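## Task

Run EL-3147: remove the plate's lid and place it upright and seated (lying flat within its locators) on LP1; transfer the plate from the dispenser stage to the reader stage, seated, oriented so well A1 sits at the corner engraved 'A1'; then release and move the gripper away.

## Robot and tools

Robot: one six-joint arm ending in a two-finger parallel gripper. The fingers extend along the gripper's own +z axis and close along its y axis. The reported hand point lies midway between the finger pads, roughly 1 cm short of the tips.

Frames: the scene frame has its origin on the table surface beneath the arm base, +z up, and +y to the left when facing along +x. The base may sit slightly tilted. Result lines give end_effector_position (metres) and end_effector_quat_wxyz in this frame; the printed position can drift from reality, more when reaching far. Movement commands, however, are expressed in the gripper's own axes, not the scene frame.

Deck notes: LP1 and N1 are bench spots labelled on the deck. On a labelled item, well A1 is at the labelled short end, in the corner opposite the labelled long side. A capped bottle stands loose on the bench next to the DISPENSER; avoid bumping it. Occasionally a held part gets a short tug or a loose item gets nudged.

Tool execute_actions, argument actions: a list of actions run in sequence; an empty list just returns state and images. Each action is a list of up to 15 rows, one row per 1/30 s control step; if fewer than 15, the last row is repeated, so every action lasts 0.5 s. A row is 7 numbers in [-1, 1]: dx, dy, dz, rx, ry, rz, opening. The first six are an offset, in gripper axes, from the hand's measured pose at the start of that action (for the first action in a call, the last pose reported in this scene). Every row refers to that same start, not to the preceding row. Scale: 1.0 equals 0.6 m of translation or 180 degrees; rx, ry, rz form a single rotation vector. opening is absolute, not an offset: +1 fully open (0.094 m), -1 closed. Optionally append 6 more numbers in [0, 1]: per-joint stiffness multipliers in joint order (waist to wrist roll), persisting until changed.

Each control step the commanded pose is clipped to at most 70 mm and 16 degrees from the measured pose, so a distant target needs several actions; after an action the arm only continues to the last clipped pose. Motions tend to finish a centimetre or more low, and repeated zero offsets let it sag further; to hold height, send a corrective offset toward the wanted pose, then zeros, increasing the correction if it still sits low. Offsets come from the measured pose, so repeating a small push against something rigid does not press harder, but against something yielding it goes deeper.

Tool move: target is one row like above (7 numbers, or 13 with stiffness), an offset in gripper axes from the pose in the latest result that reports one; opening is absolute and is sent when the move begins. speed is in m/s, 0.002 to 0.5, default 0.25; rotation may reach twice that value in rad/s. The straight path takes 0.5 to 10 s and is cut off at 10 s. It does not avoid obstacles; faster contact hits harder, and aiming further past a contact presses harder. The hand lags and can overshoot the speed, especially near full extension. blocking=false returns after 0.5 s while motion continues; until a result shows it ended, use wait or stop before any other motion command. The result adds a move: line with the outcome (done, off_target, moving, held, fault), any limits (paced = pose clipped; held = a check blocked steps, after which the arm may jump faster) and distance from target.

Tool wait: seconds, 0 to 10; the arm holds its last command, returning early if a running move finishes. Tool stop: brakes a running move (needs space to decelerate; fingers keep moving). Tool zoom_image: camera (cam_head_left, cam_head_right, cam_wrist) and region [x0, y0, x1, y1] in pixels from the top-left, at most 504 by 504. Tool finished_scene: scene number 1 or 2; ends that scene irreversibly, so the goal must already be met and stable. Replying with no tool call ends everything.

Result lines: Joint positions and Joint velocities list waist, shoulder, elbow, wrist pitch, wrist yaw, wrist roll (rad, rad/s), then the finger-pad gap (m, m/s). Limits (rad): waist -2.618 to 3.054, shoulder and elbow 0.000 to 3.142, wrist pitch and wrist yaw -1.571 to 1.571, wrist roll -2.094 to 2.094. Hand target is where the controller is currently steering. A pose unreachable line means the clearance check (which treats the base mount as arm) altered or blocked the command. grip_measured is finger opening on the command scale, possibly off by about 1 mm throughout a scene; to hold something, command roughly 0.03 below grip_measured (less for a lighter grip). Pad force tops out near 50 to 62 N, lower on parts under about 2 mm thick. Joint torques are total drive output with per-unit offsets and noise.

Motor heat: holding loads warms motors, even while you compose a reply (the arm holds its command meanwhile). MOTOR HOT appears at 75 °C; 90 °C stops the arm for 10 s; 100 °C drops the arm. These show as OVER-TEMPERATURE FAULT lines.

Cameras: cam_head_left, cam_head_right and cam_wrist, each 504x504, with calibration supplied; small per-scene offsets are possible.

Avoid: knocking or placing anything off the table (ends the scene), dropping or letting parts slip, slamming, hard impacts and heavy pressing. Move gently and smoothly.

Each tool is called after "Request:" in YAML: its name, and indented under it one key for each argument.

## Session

Request:
execute_actions:
  actions: []

Scene clock: 0.00 s.
end_effector_position=(+0.1877, +0.0105, +0.2782) grip_measured=+1.000 end_effector_quat_wxyz=(+0.040, +0.144, +0.988, -0.041)
Joint positions: [ 0.866  1.348  0.743 -1.176  0.578  1.124  0.094]
Joint velocities: [-0.007 -0.007 -0.002 -0.022  0.037  0.051  0.   ]
Joint torques (N m, as the arm reports them, + toward a larger angle): no reading
Hand target: +0.190, +0.011, +0.281; +0.046, +0.144, +0.988, -0.039
Joint stiffness scale: [1. 1. 1. 1. 1. 1.]
camera_calibration (this result's frames):
cam_wrist: T_world_to_cam=[[-0.282824, -0.956916, 0.0657502, 0.0398292], [-0.82109, 0.276973, 0.499097, 0.0170642], [-0.495805, 0.08717, -0.864048, 0.457292], [0, 0, 0, 1]] pos_world=[0.252004, -0.00647524, 0.383987]

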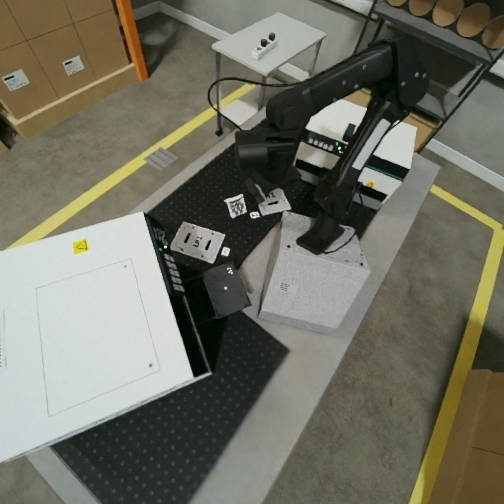

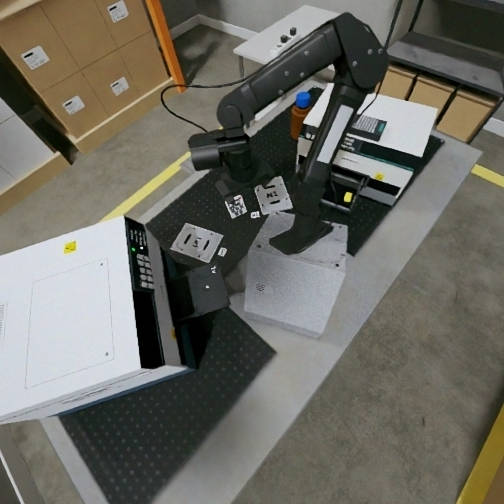

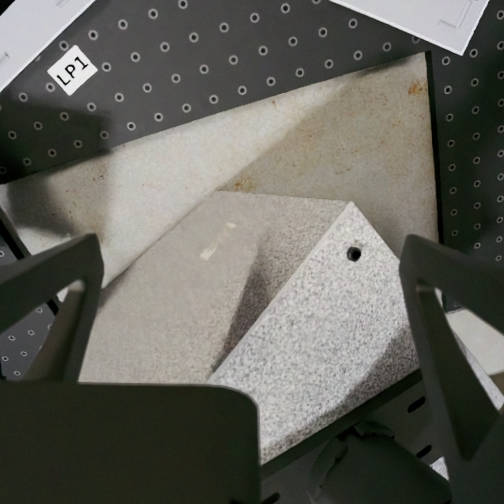

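Request:
zoom_image:
  camera: "cam_head_left"
  region: [160, 210, 280, 330]

Request:
zoom_image:
  camera: "cam_head_right"
  region: [150, 210, 270, 330]

Request:
zoom_image:
  camera: "cam_head_right"
  region: [280, 80, 440, 240]

Request:
zoom_image:
  camera: "cam_head_left"
  region: [270, 90, 430, 250]

Region (160, 210, 280, 330) of cam_head_left's 504x504 image, scaled by 4.200, with more detail than that image has.

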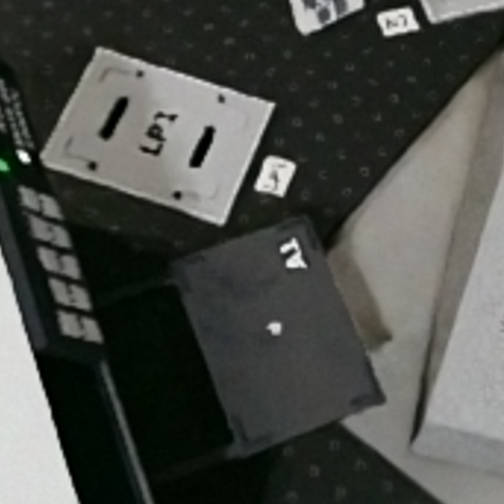

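Region (150, 210, 270, 330) of cam_head_right's 504x504 image, scaled by 4.200, with more detail than that image has.

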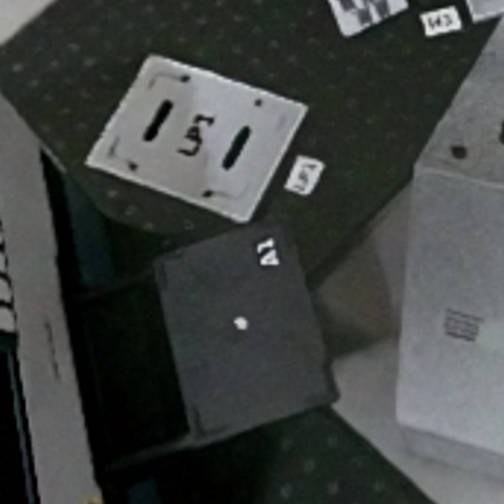

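Region (280, 80, 440, 240) of cam_head_right's 504x504 image, scaled by 3.150, with more detail than that image has.

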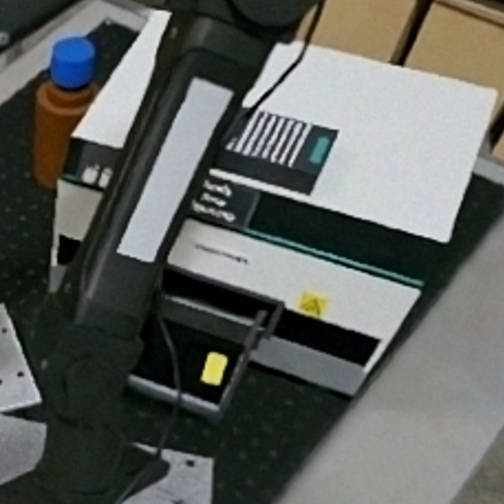

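Region (270, 90, 430, 250) of cam_head_left's 504x504 image, scaled by 3.150, with more detail than that image has.

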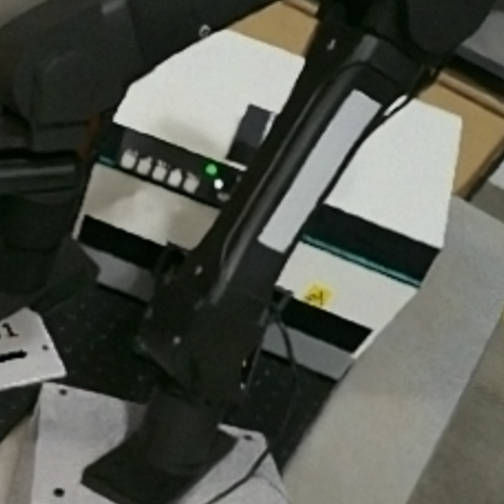

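Request:
move:
  target: [-0.1895,-0.1787,0.1107,-0.030,0.0216,-0.1864,1]
  speed: 0.3

Scene clock: 70.07 s.
end_effector_position=(+0.2612, -0.1294, +0.2300) grip_measured=+1.000 end_effector_quat_wxyz=(-0.005, -0.153, +0.988, -0.002)
Joint positions: [-0.042  1.307  0.889 -0.878  0.423 -0.495  0.094]
Joint velocities: [-0.002  0.002  0.002 -0.081 -0.051 -0.007  0.   ]
Joint torques (N m, as the arm reports them, + toward a larger angle): [ 1.04 -3.2   6.55  0.61 -0.01 -0.03]
Hand target: +0.271, -0.133, +0.232; +0.005, -0.148, +0.989, -0.002
Off the commanded pose: 0.009 m, 1 deg.
Joint stiffness scale: [1. 1. 1. 1. 1. 1.]
move: done
camera_calibration (this result's frames):
cam_wrist: T_world_to_cam=[[0.306848, -0.951755, -0.00266496, -0.207648], [-0.772276, -0.250619, 0.583764, 0.0396698], [-0.556268, -0.177069, -0.811919, 0.433895], [0, 0, 0, 1]] pos_world=[0.335714, -0.110858, 0.328577]

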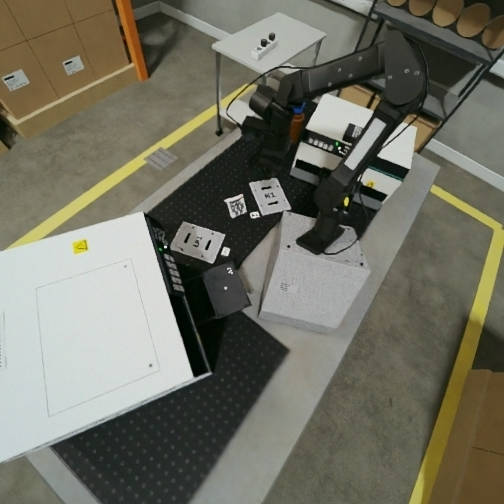

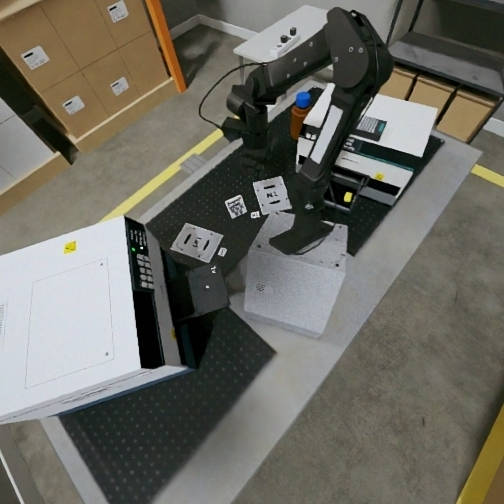

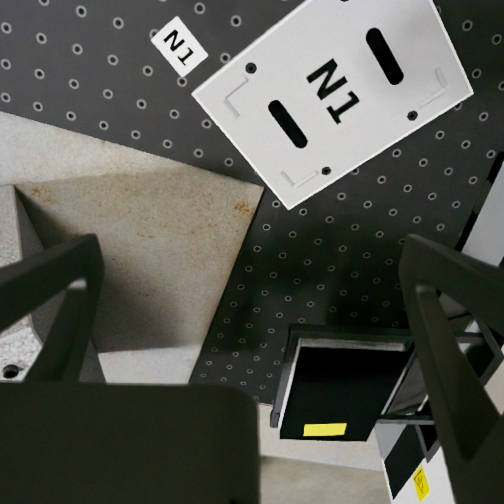

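Request:
zoom_image:
  camera: "cam_wrist"
  region: [260, 310, 440, 460]

Region (260, 310, 440, 460) of cam_wrist's 504x504 image, scaled by 2.800, with more detail than that image has.

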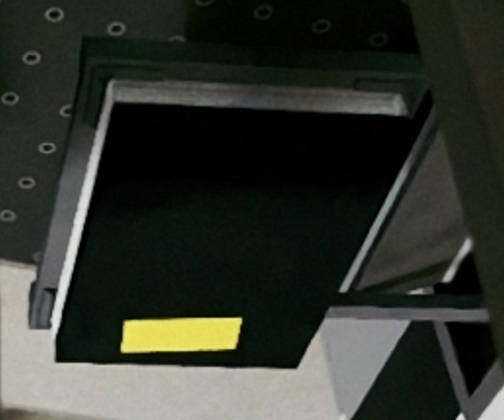

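Request:
move:
  target: [0.40,-0.135,0.11,0,-0.003,0.028,1]
  speed: 0.3

Scene clock: 97.40 s.
end_effector_position=(+0.0544, -0.2727, +0.1678) grip_measured=+1.000 end_effector_quat_wxyz=(-0.002, -0.113, +0.994, -0.001)
Joint positions: [-1.388  1.187  0.652 -0.559 -0.154 -1.665  0.094]
Joint velocities: [ 0.012 -0.012 -0.012  0.022 -0.051 -0.066  0.   ]
Joint torques (N m, as the arm reports them, + toward a larger angle): [-1.32 -3.3   5.82  0.55 -0.09 -0.1 ]
Hand target: +0.054, -0.282, +0.169; +0.001, -0.111, +0.994, -0.008
Off the commanded pose: 0.007 m, 1 deg.
Joint stiffness scale: [1. 1. 1. 1. 1. 1.]
move: done
camera_calibration (this result's frames):
cam_wrist: T_world_to_cam=[[0.229381, -0.973331, -0.00321525, -0.28236], [-0.792566, -0.188697, 0.579855, -0.100986], [-0.564998, -0.13046, -0.814713, 0.256544], [0, 0, 0, 1]] pos_world=[0.129677, -0.260417, 0.26666]

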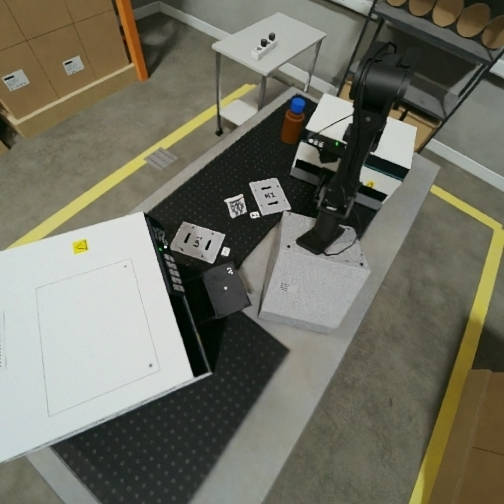

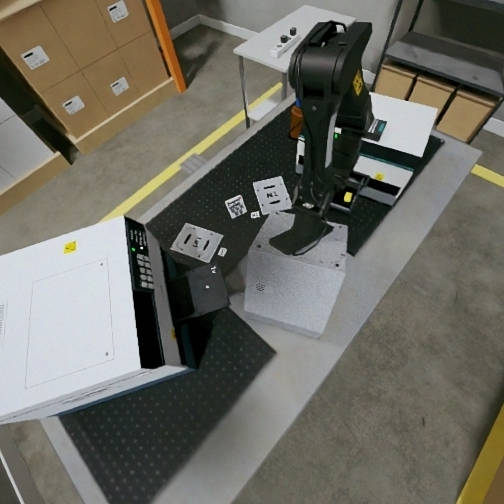

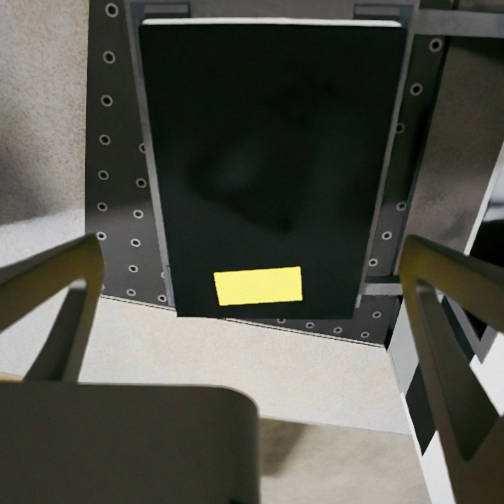

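Request:
zoom_image:
  camera: "cam_wrist"
  region: [120, 0, 270, 80]

Request:
zoom_image:
  camera: "cam_wrist"
  region: [290, 0, 440, 80]

Request:
zoom_image:
  camera: "cam_wrist"
  region: [155, 250, 385, 340]

Region (120, 0, 270, 80) of cam_wrist's 504x504 image, scaled by 3.360, with more detail than that image has; it fills the top 269 rows of this view, and the rest is white.

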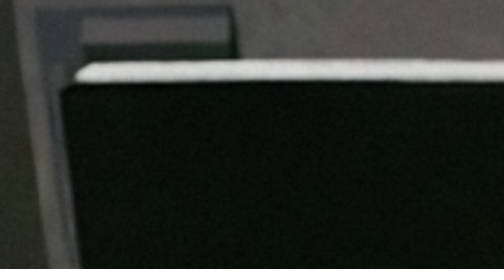

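Region (290, 0, 440, 80) of cam_wrist's 504x504 image, scaled by 3.360, with more detail than that image has; it fills the top 269 rows of this view, and the rest is white.

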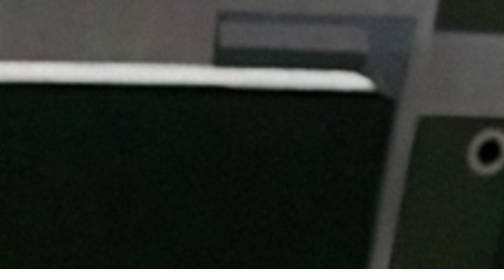

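Region (155, 250, 385, 340) of cam_wrist's 504x504 image, scaled by 2.191, with more detail than that image has; it fills the top 197 rows of this view, and the rest is white.

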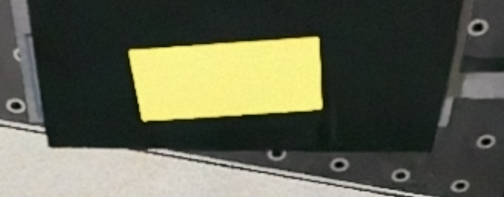

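Request:
execute_actions:
  actions:
    - [[0,-0.013,0.002,0.004,0,0.001,1],[0,-0.011,0.007,0.0035,0,0.002,1],[0,-0.0115,0.012,0.0035,0,0.003,1],[0,-0.012,0.018,0.0035,0,0.004,1],[0,-0.013,0.024,0.0035,0,0.004,1],[0,-0.014,0.030,0.0035,0,0.004,1],[0,-0.015,0.036,0.0035,0,0.004,1],[0,-0.016,0.042,0.0035,0,0.004,1],[0,-0.0168,0.047,0.0035,0,0.004,1],[0,-0.0174,0.052,0.0035,0,0.004,1],[0,-0.018,0.056,0.0035,0,0.004,1],[0,-0.0183,0.059,0.0035,0,0.004,1]]

Request:
wait:
  seconds: 0.5

Scene clock: 143.43 s.
end_effector_position=(+0.0540, -0.2843, +0.1385) grip_measured=+1.000 end_effector_quat_wxyz=(-0.003, -0.106, +0.994, -0.003)
Joint positions: [-1.373  1.326  0.652 -0.414 -0.144 -1.636  0.094]
Joint velocities: [-0.007  0.09  -0.007  0.139 -0.022 -0.007  0.   ]
Joint torques (N m, as the arm reports them, + toward a larger angle): [ 0.25 -4.3   2.6   0.6   0.    0.09]
Hand target: +0.056, -0.283, +0.133; -0.002, -0.106, +0.994, -0.006
Off the commanded pose: 0.007 m, 0 deg.
Joint stiffness scale: [1. 1. 1. 1. 1. 1.]
camera_calibration (this result's frames):
cam_wrist: T_world_to_cam=[[0.21522, -0.976565, 0.0014601, -0.294423], [-0.794098, -0.174136, 0.58231, -0.0825927], [-0.568409, -0.126484, -0.812965, 0.232059], [0, 0, 0, 1]] pos_world=[0.129684, -0.272554, 0.237181]

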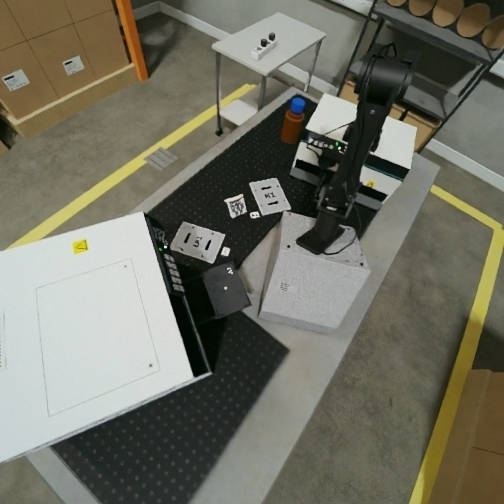

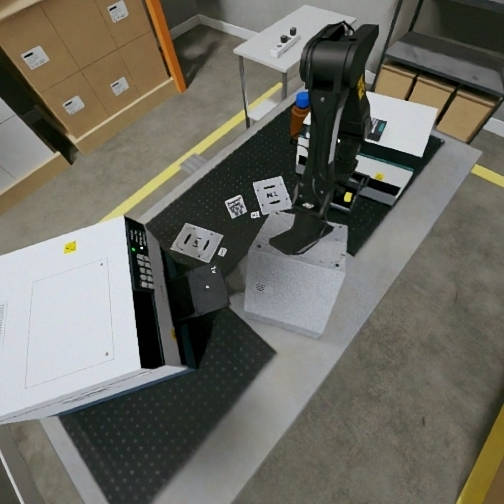

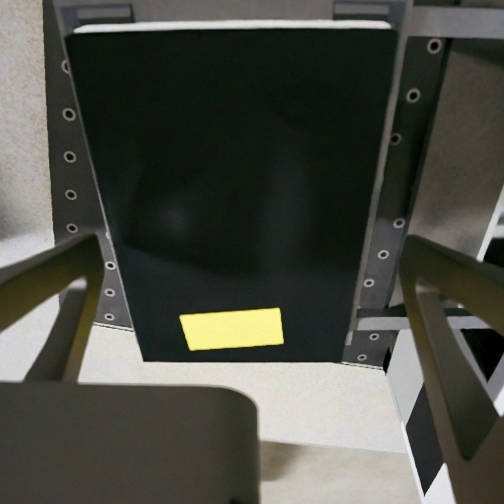

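Scene clock: 143.93 s.
end_effector_position=(+0.0548, -0.2915, +0.1382) grip_measured=+1.000 end_effector_quat_wxyz=(-0.004, -0.106, +0.994, -0.018)
Joint positions: [-1.373  1.327  0.652 -0.383 -0.142 -1.633  0.094]
Joint velocities: [ 0.012 -0.002 -0.012 -0.007  0.022  0.007  0.   ]
Joint torques (N m, as the arm reports them, + toward a larger angle): [ 0.23 -4.24  2.66  0.6   0.03  0.09]
Hand target: +0.056, -0.283, +0.133; -0.001, -0.107, +0.994, -0.006
Off the commanded pose: 0.010 m, 1 deg.
Joint stiffness scale: [1. 1. 1. 1. 1. 1.]
wait: 0.50 s; at rest by 0.37 s
camera_calibration (this result's frames):
cam_wrist: T_world_to_cam=[[0.216015, -0.975932, 0.029908, -0.305432], [-0.795421, -0.15813, 0.585064, -0.0787081], [-0.566253, -0.150172, -0.810435, 0.224], [0, 0, 0, 1]] pos_world=[0.130212, -0.276888, 0.236722]

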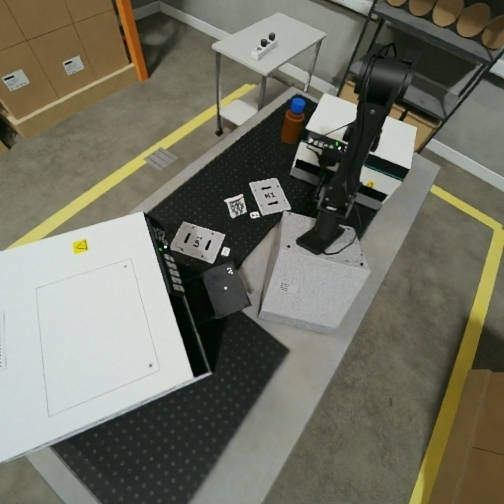

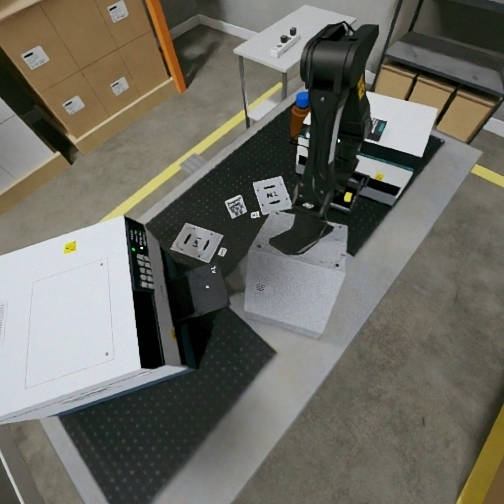

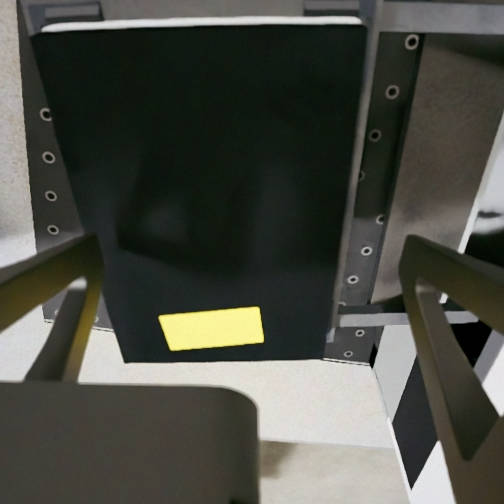

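Request:
execute_actions:
  actions:
    - [[-0.0063,0.016,0.0102,-0.009,-0.0016,-0.001,1],[-0.0063,0.0195,0.0112,-0.0104,-0.0016,-0.002,1],[-0.0063,0.023,0.0122,-0.0118,-0.0016,-0.003,1],[-0.0063,0.0265,0.0132,-0.0132,-0.0016,-0.004,1],[-0.0063,0.030,0.0142,-0.0146,-0.0016,-0.005,1],[-0.0063,0.0335,0.0152,-0.016,-0.0016,-0.005,1],[-0.0063,0.0365,0.0161,-0.0173,-0.0016,-0.005,1],[-0.0063,0.0393,0.017,-0.0185,-0.0016,-0.005,1]]

Request:
wait:
  seconds: 0.3

Scene clock: 163.20 s.
end_effector_position=(+0.0510, -0.2779, +0.1330) grip_measured=+1.000 end_effector_quat_wxyz=(-0.007, -0.106, +0.994, -0.004)
Joint positions: [-1.373  1.327  0.618 -0.378 -0.137 -1.636  0.094]
Joint velocities: [ 0.002 -0.007  0.007 -0.022  0.037  0.022  0.   ]
Joint torques (N m, as the arm reports them, + toward a larger angle): [ 0.52 -3.85  2.45  0.55  0.05 -0.03]
Hand target: +0.053, -0.268, +0.128; -0.004, -0.113, +0.993, +0.011
Off the commanded pose: 0.012 m, 2 deg.
Joint stiffness scale: [1. 1. 1. 1. 1. 1.]
camera_calibration (this result's frames):
cam_wrist: T_world_to_cam=[[0.215134, -0.976584, 0.000887329, -0.287451], [-0.789796, -0.173451, 0.588335, -0.0815378], [-0.574404, -0.127272, -0.808617, 0.226201], [0, 0, 0, 1]] pos_world=[0.127373, -0.266074, 0.231136]

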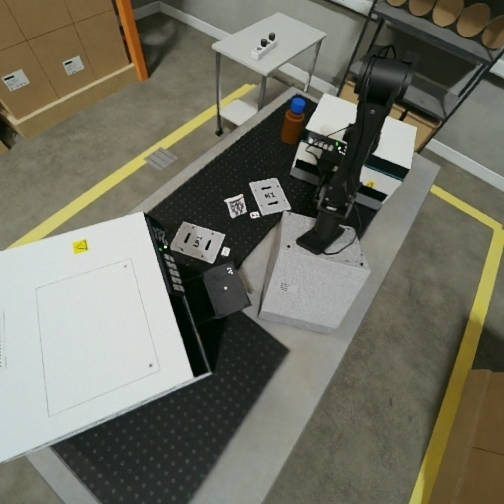

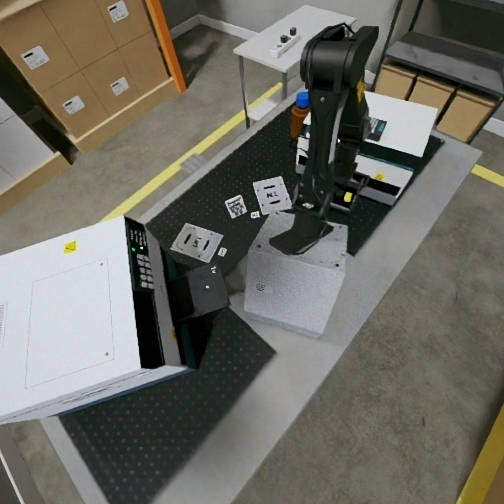

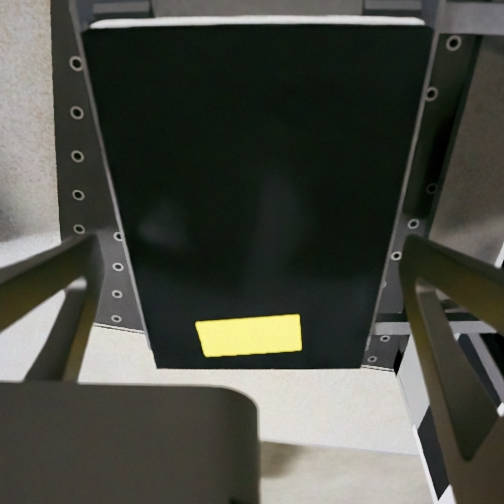

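Scene clock: 163.50 s.
end_effector_position=(+0.0509, -0.2779, +0.1330) grip_measured=+1.000 end_effector_quat_wxyz=(-0.007, -0.106, +0.994, -0.004)
Joint positions: [-1.373  1.327  0.618 -0.378 -0.136 -1.636  0.094]
Joint velocities: [-0.007 -0.022 -0.007 -0.007  0.022  0.051  0.   ]
Joint torques (N m, as the arm reports them, + toward a larger angle): [ 0.59 -3.96  2.45  0.51  0.03 -0.03]
Hand target: +0.053, -0.268, +0.128; -0.004, -0.113, +0.993, +0.011
Off the commanded pose: 0.012 m, 2 deg.
Joint stiffness scale: [1. 1. 1. 1. 1. 1.]
wait: 0.30 s; at rest by 0.17 s
camera_calibration (this result's frames):
cam_wrist: T_world_to_cam=[[0.215132, -0.976585, 0.000860477, -0.287442], [-0.789574, -0.173417, 0.588642, -0.0816358], [-0.57471, -0.127315, -0.808393, 0.226135], [0, 0, 0, 1]] pos_world=[0.127343, -0.266078, 0.231108]

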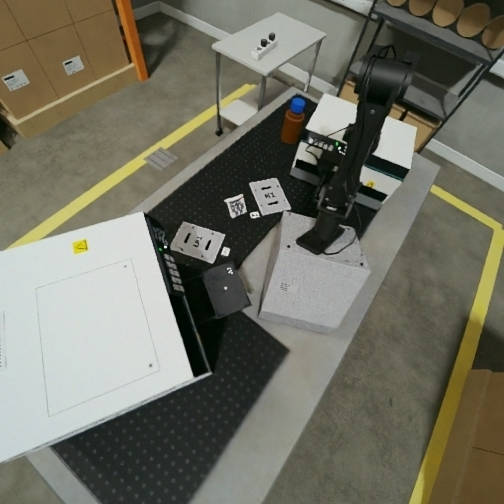

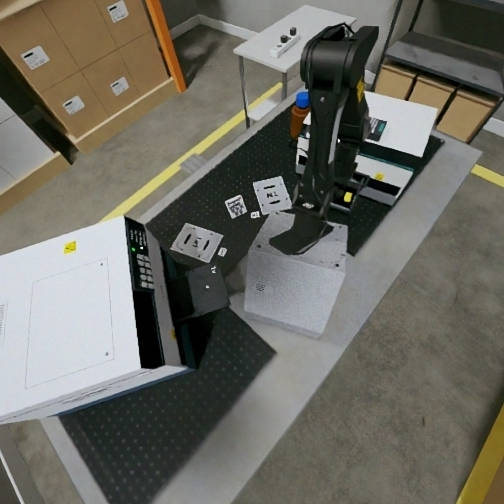

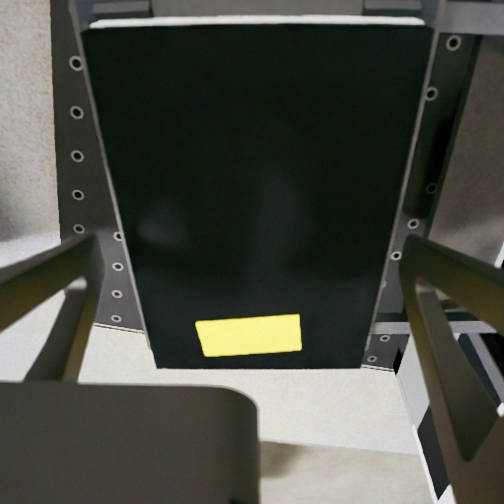

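Request:
execute_actions:
  actions:
    - [[-0.009,0.010,0.007,-0.007,-0.004,-0.005,1],[-0.012,0.004,0.006,-0.004,-0.007,-0.006,1],[-0.015,-0.002,0.006,-0.001,-0.010,-0.0076,1],[-0.017,-0.005,0.007,0.001,-0.010,-0.0076,1],[-0.0167,-0.0055,0.009,0.0012,-0.010,-0.0076,1],[-0.0164,-0.006,0.011,0.0012,-0.010,-0.0076,1],[-0.016,-0.0065,0.013,0.0012,-0.010,-0.0076,1],[-0.0157,-0.007,0.015,0.0012,-0.010,-0.0076,1],[-0.0153,-0.0075,0.017,0.0012,-0.010,-0.0076,1],[-0.015,-0.008,0.019,0.001,-0.010,-0.0076,1],[-0.0147,-0.0075,0.021,0.0002,-0.010,-0.0076,1],[-0.0144,-0.0063,0.023,-0.0008,-0.010,-0.0076,1],[-0.014,-0.005,0.025,-0.0018,-0.010,-0.0076,1],[-0.0137,-0.004,0.0263,-0.0026,-0.010,-0.0076,1]]

Request:
wait:
  seconds: 0.4

Scene clock: 192.70 s.
end_effector_position=(+0.0544, -0.2773, +0.1211) grip_measured=+1.000 end_effector_quat_wxyz=(-0.000, -0.111, +0.994, +0.002)
Joint positions: [-1.36   1.383  0.618 -0.332 -0.145 -1.637  0.094]
Joint velocities: [-0.007  0.125 -0.002  0.11  -0.007  0.007  0.   ]
Joint torques (N m, as the arm reports them, + toward a larger angle): [ 0.1  -4.44  3.46  0.58 -0.14  0.01]
Hand target: +0.059, -0.279, +0.117; +0.008, -0.117, +0.993, +0.002
Off the commanded pose: 0.006 m, 1 deg.
Joint stiffness scale: [1. 1. 1. 1. 1. 1.]
camera_calibration (this result's frames):
cam_wrist: T_world_to_cam=[[0.22502, -0.974312, -0.00910711, -0.286288], [-0.795281, -0.189057, 0.576008, -0.0742695], [-0.562933, -0.122371, -0.817394, 0.220422], [0, 0, 0, 1]] pos_world=[0.129438, -0.266002, 0.220344]

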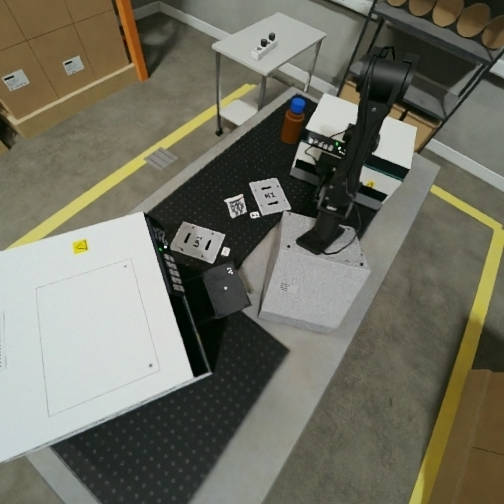

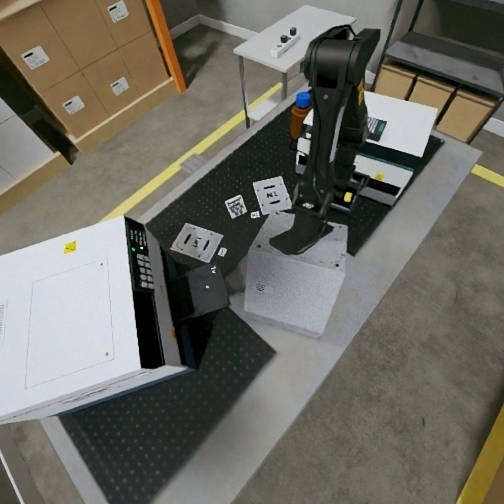

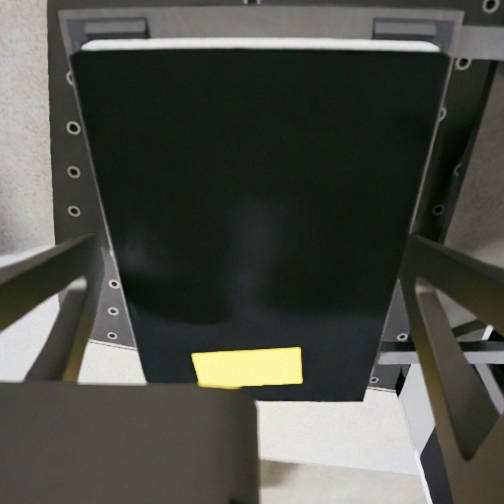

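Scene clock: 193.10 s.
end_effector_position=(+0.0546, -0.2790, +0.1201) grip_measured=+1.000 end_effector_quat_wxyz=(+0.000, -0.111, +0.994, -0.001)
Joint positions: [-1.36   1.388  0.618 -0.321 -0.146 -1.637  0.094]
Joint velocities: [-0.007  0.012  0.002  0.022 -0.007 -0.037  0.   ]
Joint torques (N m, as the arm reports them, + toward a larger angle): [ 0.13 -4.21  3.42  0.58 -0.1  -0.02]
Hand target: +0.059, -0.278, +0.117; +0.008, -0.117, +0.993, +0.002
Off the commanded pose: 0.006 m, 1 deg.
Joint stiffness scale: [1. 1. 1. 1. 1. 1.]
wait: 0.40 s; at rest by 0.17 s
camera_calibration (this result's frames):
cam_wrist: T_world_to_cam=[[0.225891, -0.974148, -0.00305639, -0.288719], [-0.795874, -0.186359, 0.576068, -0.0730689], [-0.561745, -0.127696, -0.817396, 0.217916], [0, 0, 0, 1]] pos_world=[0.129479, -0.267045, 0.219334]

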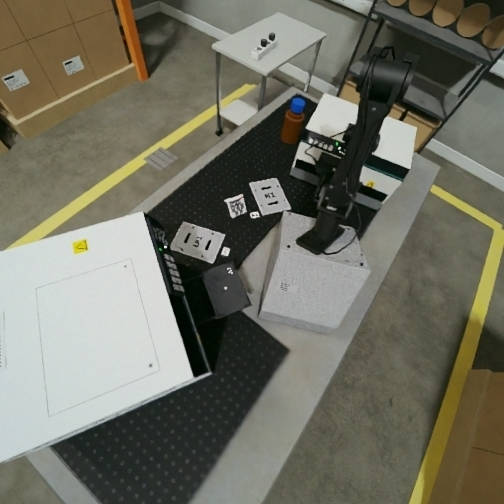

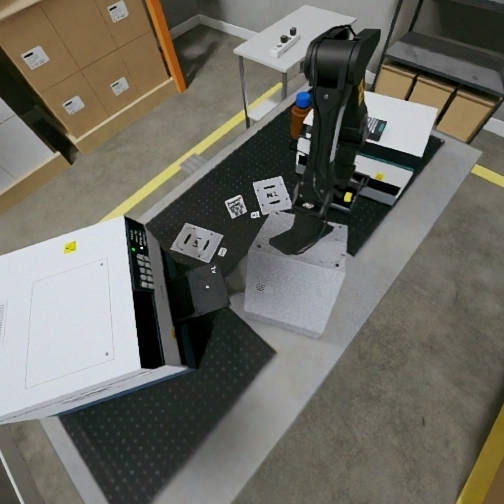

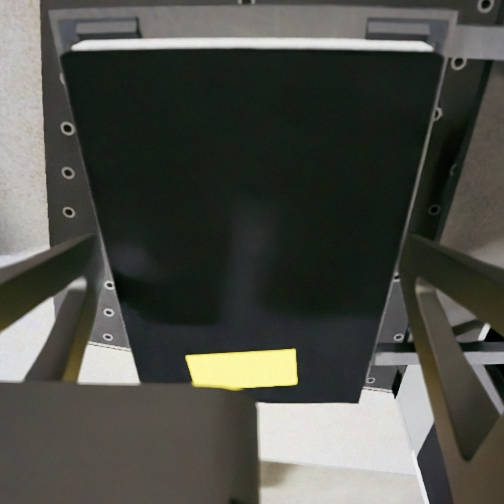

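Request:
zoom_image:
  camera: "cam_wrist"
  region: [30, 0, 170, 80]

Request:
zoom_image:
  camera: "cam_wrist"
  region: [335, 0, 475, 80]

Region (30, 0, 170, 80) of cam_wrist's 504x504 image, scaled by 3.600, with more detail than that image has; it fills the top 288 rows of this view, and the rest is white.

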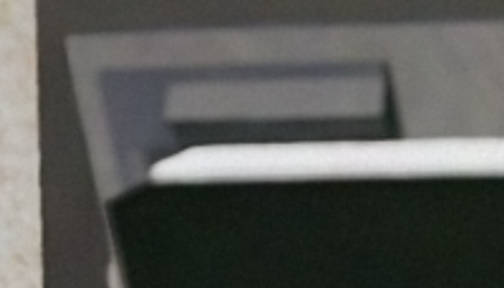

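Region (335, 0, 475, 80) of cam_wrist's 504x504 image, scaled by 3.600, with more detail than that image has; it fills the top 288 rows of this view, and the rest is white.

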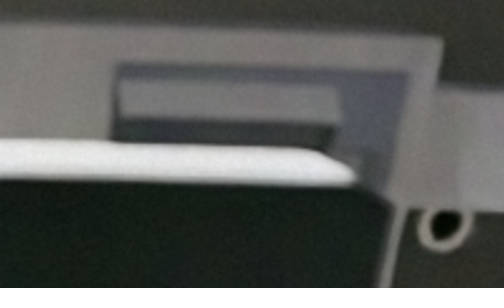

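Request:
execute_actions:
  actions:
    - [[-0.005,-0.002,0.002,0,-0.003,-0.002,1],[-0.003,-0.004,-0.002,0.002,-0.001,-0.001,1],[-0.002,-0.006,-0.006,0.005,0,-0.0007,1],[-0.0017,-0.006,-0.008,0.0055,0,-0.0006,1],[-0.0017,-0.005,-0.009,0.005,0,-0.0005,1],[-0.0017,-0.004,-0.0096,0.0045,0,-0.0005,1],[-0.0017,-0.004,-0.0102,0.0046,0,-0.0005,1],[-0.0017,-0.0043,-0.0108,0.0049,0,-0.0005,1]]

Scene clock: 219.40 s.
end_effector_position=(+0.0546, -0.2792, +0.1201) grip_measured=+1.000 end_effector_quat_wxyz=(+0.000, -0.111, +0.994, -0.001)
Joint positions: [-1.36   1.388  0.618 -0.32  -0.146 -1.637  0.094]
Joint velocities: [-0.007 -0.022  0.012 -0.007 -0.022  0.066  0.   ]
Joint torques (N m, as the arm reports them, + toward a larger angle): [-0.42 -7.58  3.17  0.33  0.    0.06]
Hand target: +0.056, -0.281, +0.126; +0.001, -0.112, +0.994, -0.008
Off the commanded pose: 0.007 m, 1 deg.
Joint stiffness scale: [1. 1. 1. 1. 1. 1.]
camera_calibration (this result's frames):
cam_wrist: T_world_to_cam=[[0.225999, -0.974125, -0.00230346, -0.288997], [-0.795921, -0.186018, 0.576114, -0.0729879], [-0.561635, -0.128368, -0.817366, 0.217712], [0, 0, 0, 1]] pos_world=[0.129495, -0.267149, 0.219334]

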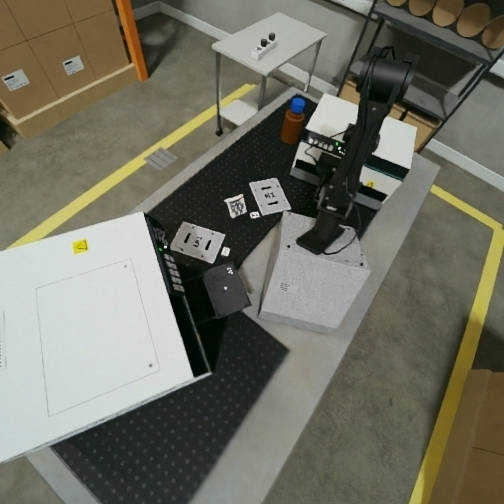

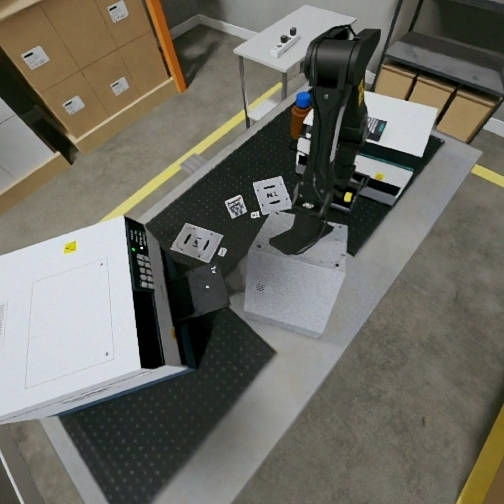

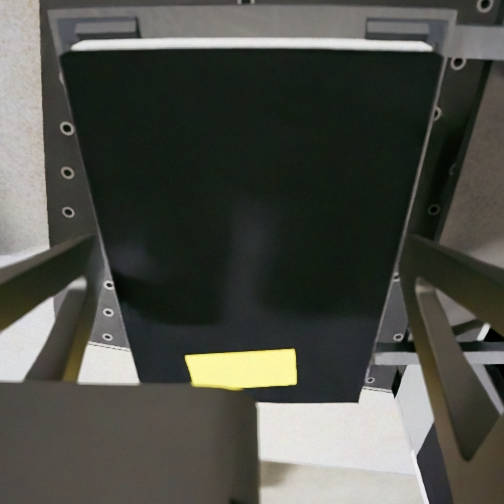

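Request:
execute_actions:
  actions:
    - [[-0.0017,-0.0041,-0.0112,0.0048,0,-0.0005,1],[-0.0017,-0.004,-0.0116,0.0048,0,-0.0005,1],[-0.0017,-0.0038,-0.012,0.0047,0,-0.0005,1],[-0.0017,-0.0037,-0.0123,0.0046,0,-0.0005,1],[-0.0017,-0.0036,-0.0126,0.0046,0,-0.0005,1]]

Scene clock: 223.20 s.
end_effector_position=(+0.0552, -0.2810, +0.1227) grip_measured=+1.000 end_effector_quat_wxyz=(+0.000, -0.112, +0.994, -0.006)
Joint positions: [-1.36   1.375  0.618 -0.323 -0.145 -1.637  0.094]
Joint velocities: [ 0.007 -0.002  0.002  0.022  0.022  0.081  0.   ]
Joint torques (N m, as the arm reports them, + toward a larger angle): [-0.47 -6.99  3.43  0.3  -0.03  0.04]
Hand target: +0.056, -0.281, +0.128; +0.001, -0.112, +0.994, -0.008
Off the commanded pose: 0.005 m, 0 deg.
Joint stiffness scale: [1. 1. 1. 1. 1. 1.]
camera_calibration (this result's frames):
cam_wrist: T_world_to_cam=[[0.227397, -0.973774, 0.00745686, -0.292122], [-0.796321, -0.181539, 0.57699, -0.0731937], [-0.560504, -0.137143, -0.816717, 0.217375], [0, 0, 0, 1]] pos_world=[0.129981, -0.267936, 0.221944]

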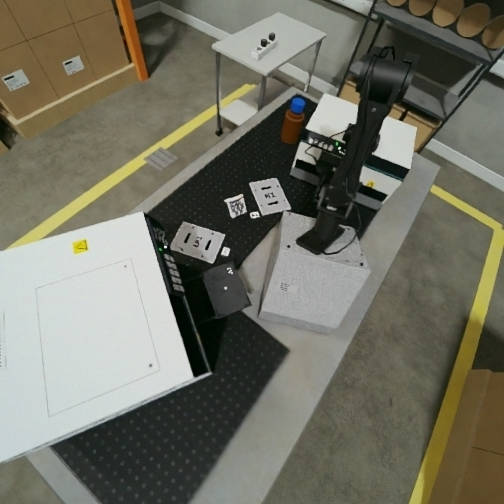

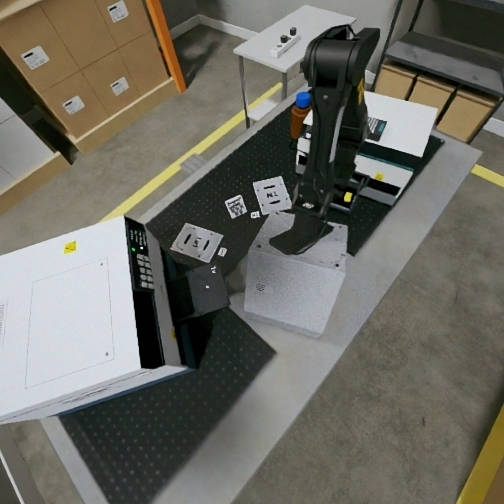

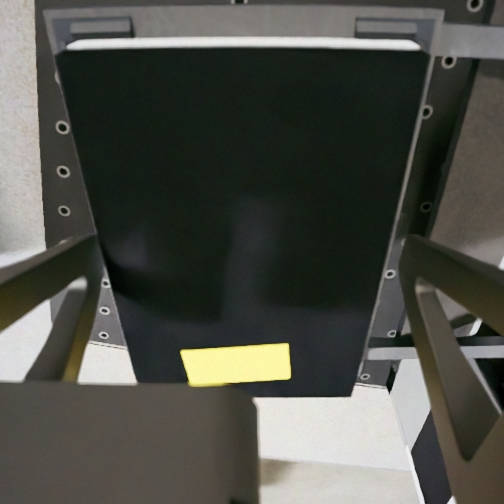

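Request:
execute_actions:
  actions:
    - [[-0.0014,0.001,-0.0083,0.0003,0,0,1],[-0.0014,0.0028,-0.0083,-0.0011,0,0,0.97],[-0.0014,0.0028,-0.0083,-0.0011,0,0,0.94],[-0.0014,0.0028,-0.0083,-0.0011,0,0,0.92],[-0.0014,0.0028,-0.0083,-0.0011,0,0,0.90],[-0.0014,0.0028,-0.0083,-0.0011,0,0,0.88],[-0.0014,0.0028,-0.0083,-0.0011,0,0,0.86],[-0.0014,0.0028,-0.0083,-0.0011,0,0,0.845],[-0.0014,0.0028,-0.0083,-0.0011,0,0,0.83],[-0.0014,0.0028,-0.0083,-0.0011,0,0,0.815],[-0.0014,0.0028,-0.0083,-0.0011,0,0,0.80],[-0.0014,0.0028,-0.0083,-0.0011,0,0,0.79],[-0.0014,0.0028,-0.0083,-0.0011,0,0,0.78],[-0.0014,0.0028,-0.0083,-0.0011,0,0,0.77],[-0.0014,0.0028,-0.0083,-0.0011,0,0,0.76]]

Request:
wait:
  seconds: 0.2

Scene clock: 234.37 s.
end_effector_position=(+0.0548, -0.2790, +0.1227) grip_measured=+0.780 end_effector_quat_wxyz=(-0.000, -0.111, +0.994, -0.002)
Joint positions: [-1.36   1.375  0.618 -0.331 -0.145 -1.637  0.084]
Joint velocities: [ 0.012 -0.002 -0.007  0.051 -0.081 -0.007 -0.007]
Joint torques (N m, as the arm reports them, + toward a larger angle): [-0.48 -6.96  3.24  0.31 -0.01  0.04]
Hand target: +0.056, -0.279, +0.128; +0.000, -0.112, +0.994, -0.004
Off the commanded pose: 0.005 m, 0 deg.
Joint stiffness scale: [1. 1. 1. 1. 1. 1.]
camera_calibration (this result's frames):
cam_wrist: T_world_to_cam=[[0.226212, -0.974078, -0.000851956, -0.289052], [-0.795581, -0.185264, 0.576825, -0.0741874], [-0.56203, -0.129807, -0.816867, 0.219571], [0, 0, 0, 1]] pos_world=[0.12977, -0.266801, 0.221907]

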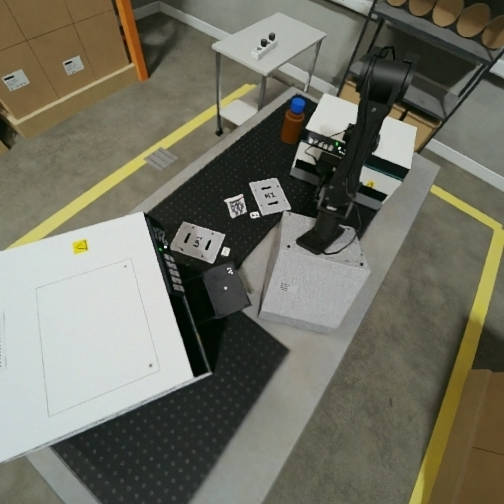

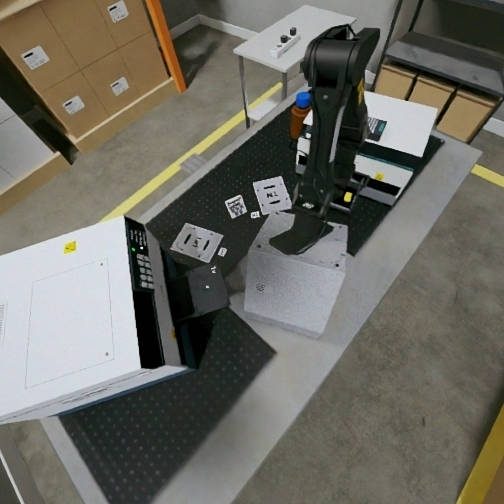

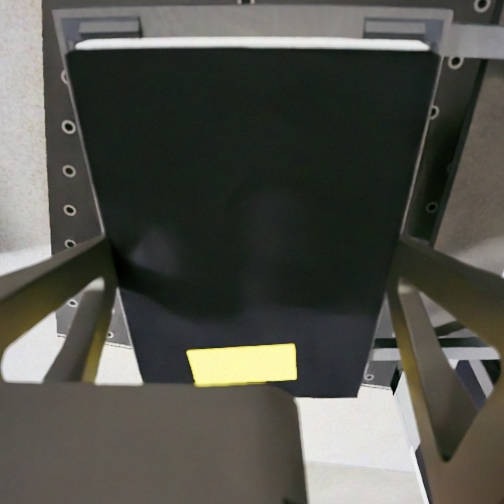

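Scene clock: 234.57 s.
end_effector_position=(+0.0548, -0.2790, +0.1227) grip_measured=+0.778 end_effector_quat_wxyz=(-0.000, -0.111, +0.994, -0.002)
Joint positions: [-1.36   1.375  0.618 -0.331 -0.145 -1.637  0.084]
Joint velocities: [-0.002 -0.002 -0.002  0.037 -0.022  0.007  0.   ]
Joint torques (N m, as the arm reports them, + toward a larger angle): [-0.44 -6.99  3.25  0.27  0.01  0.03]
Hand target: +0.056, -0.279, +0.128; +0.000, -0.112, +0.994, -0.004
Off the commanded pose: 0.005 m, 0 deg.
Joint stiffness scale: [1. 1. 1. 1. 1. 1.]
wait: 0.20 s; at rest by 0.17 s
camera_calibration (this result's frames):
cam_wrist: T_world_to_cam=[[0.226212, -0.974078, -0.000851956, -0.289052], [-0.795581, -0.185264, 0.576825, -0.0741874], [-0.56203, -0.129807, -0.816867, 0.219571], [0, 0, 0, 1]] pos_world=[0.12977, -0.266801, 0.221907]

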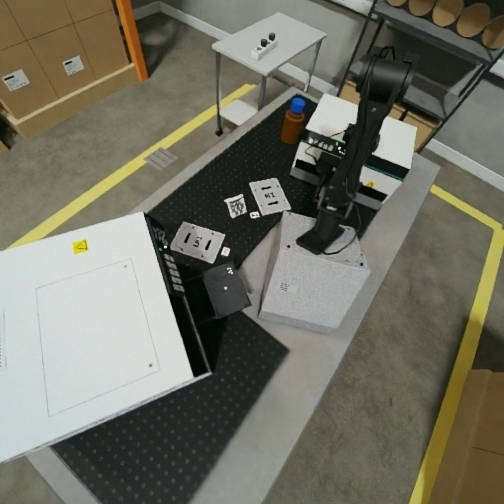

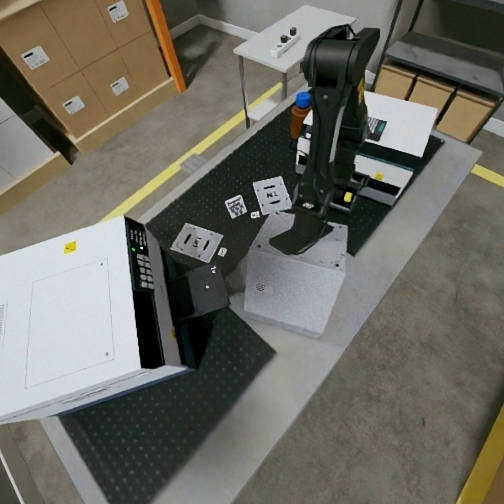

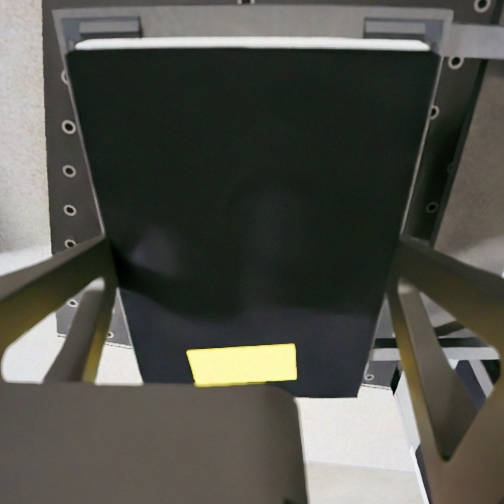

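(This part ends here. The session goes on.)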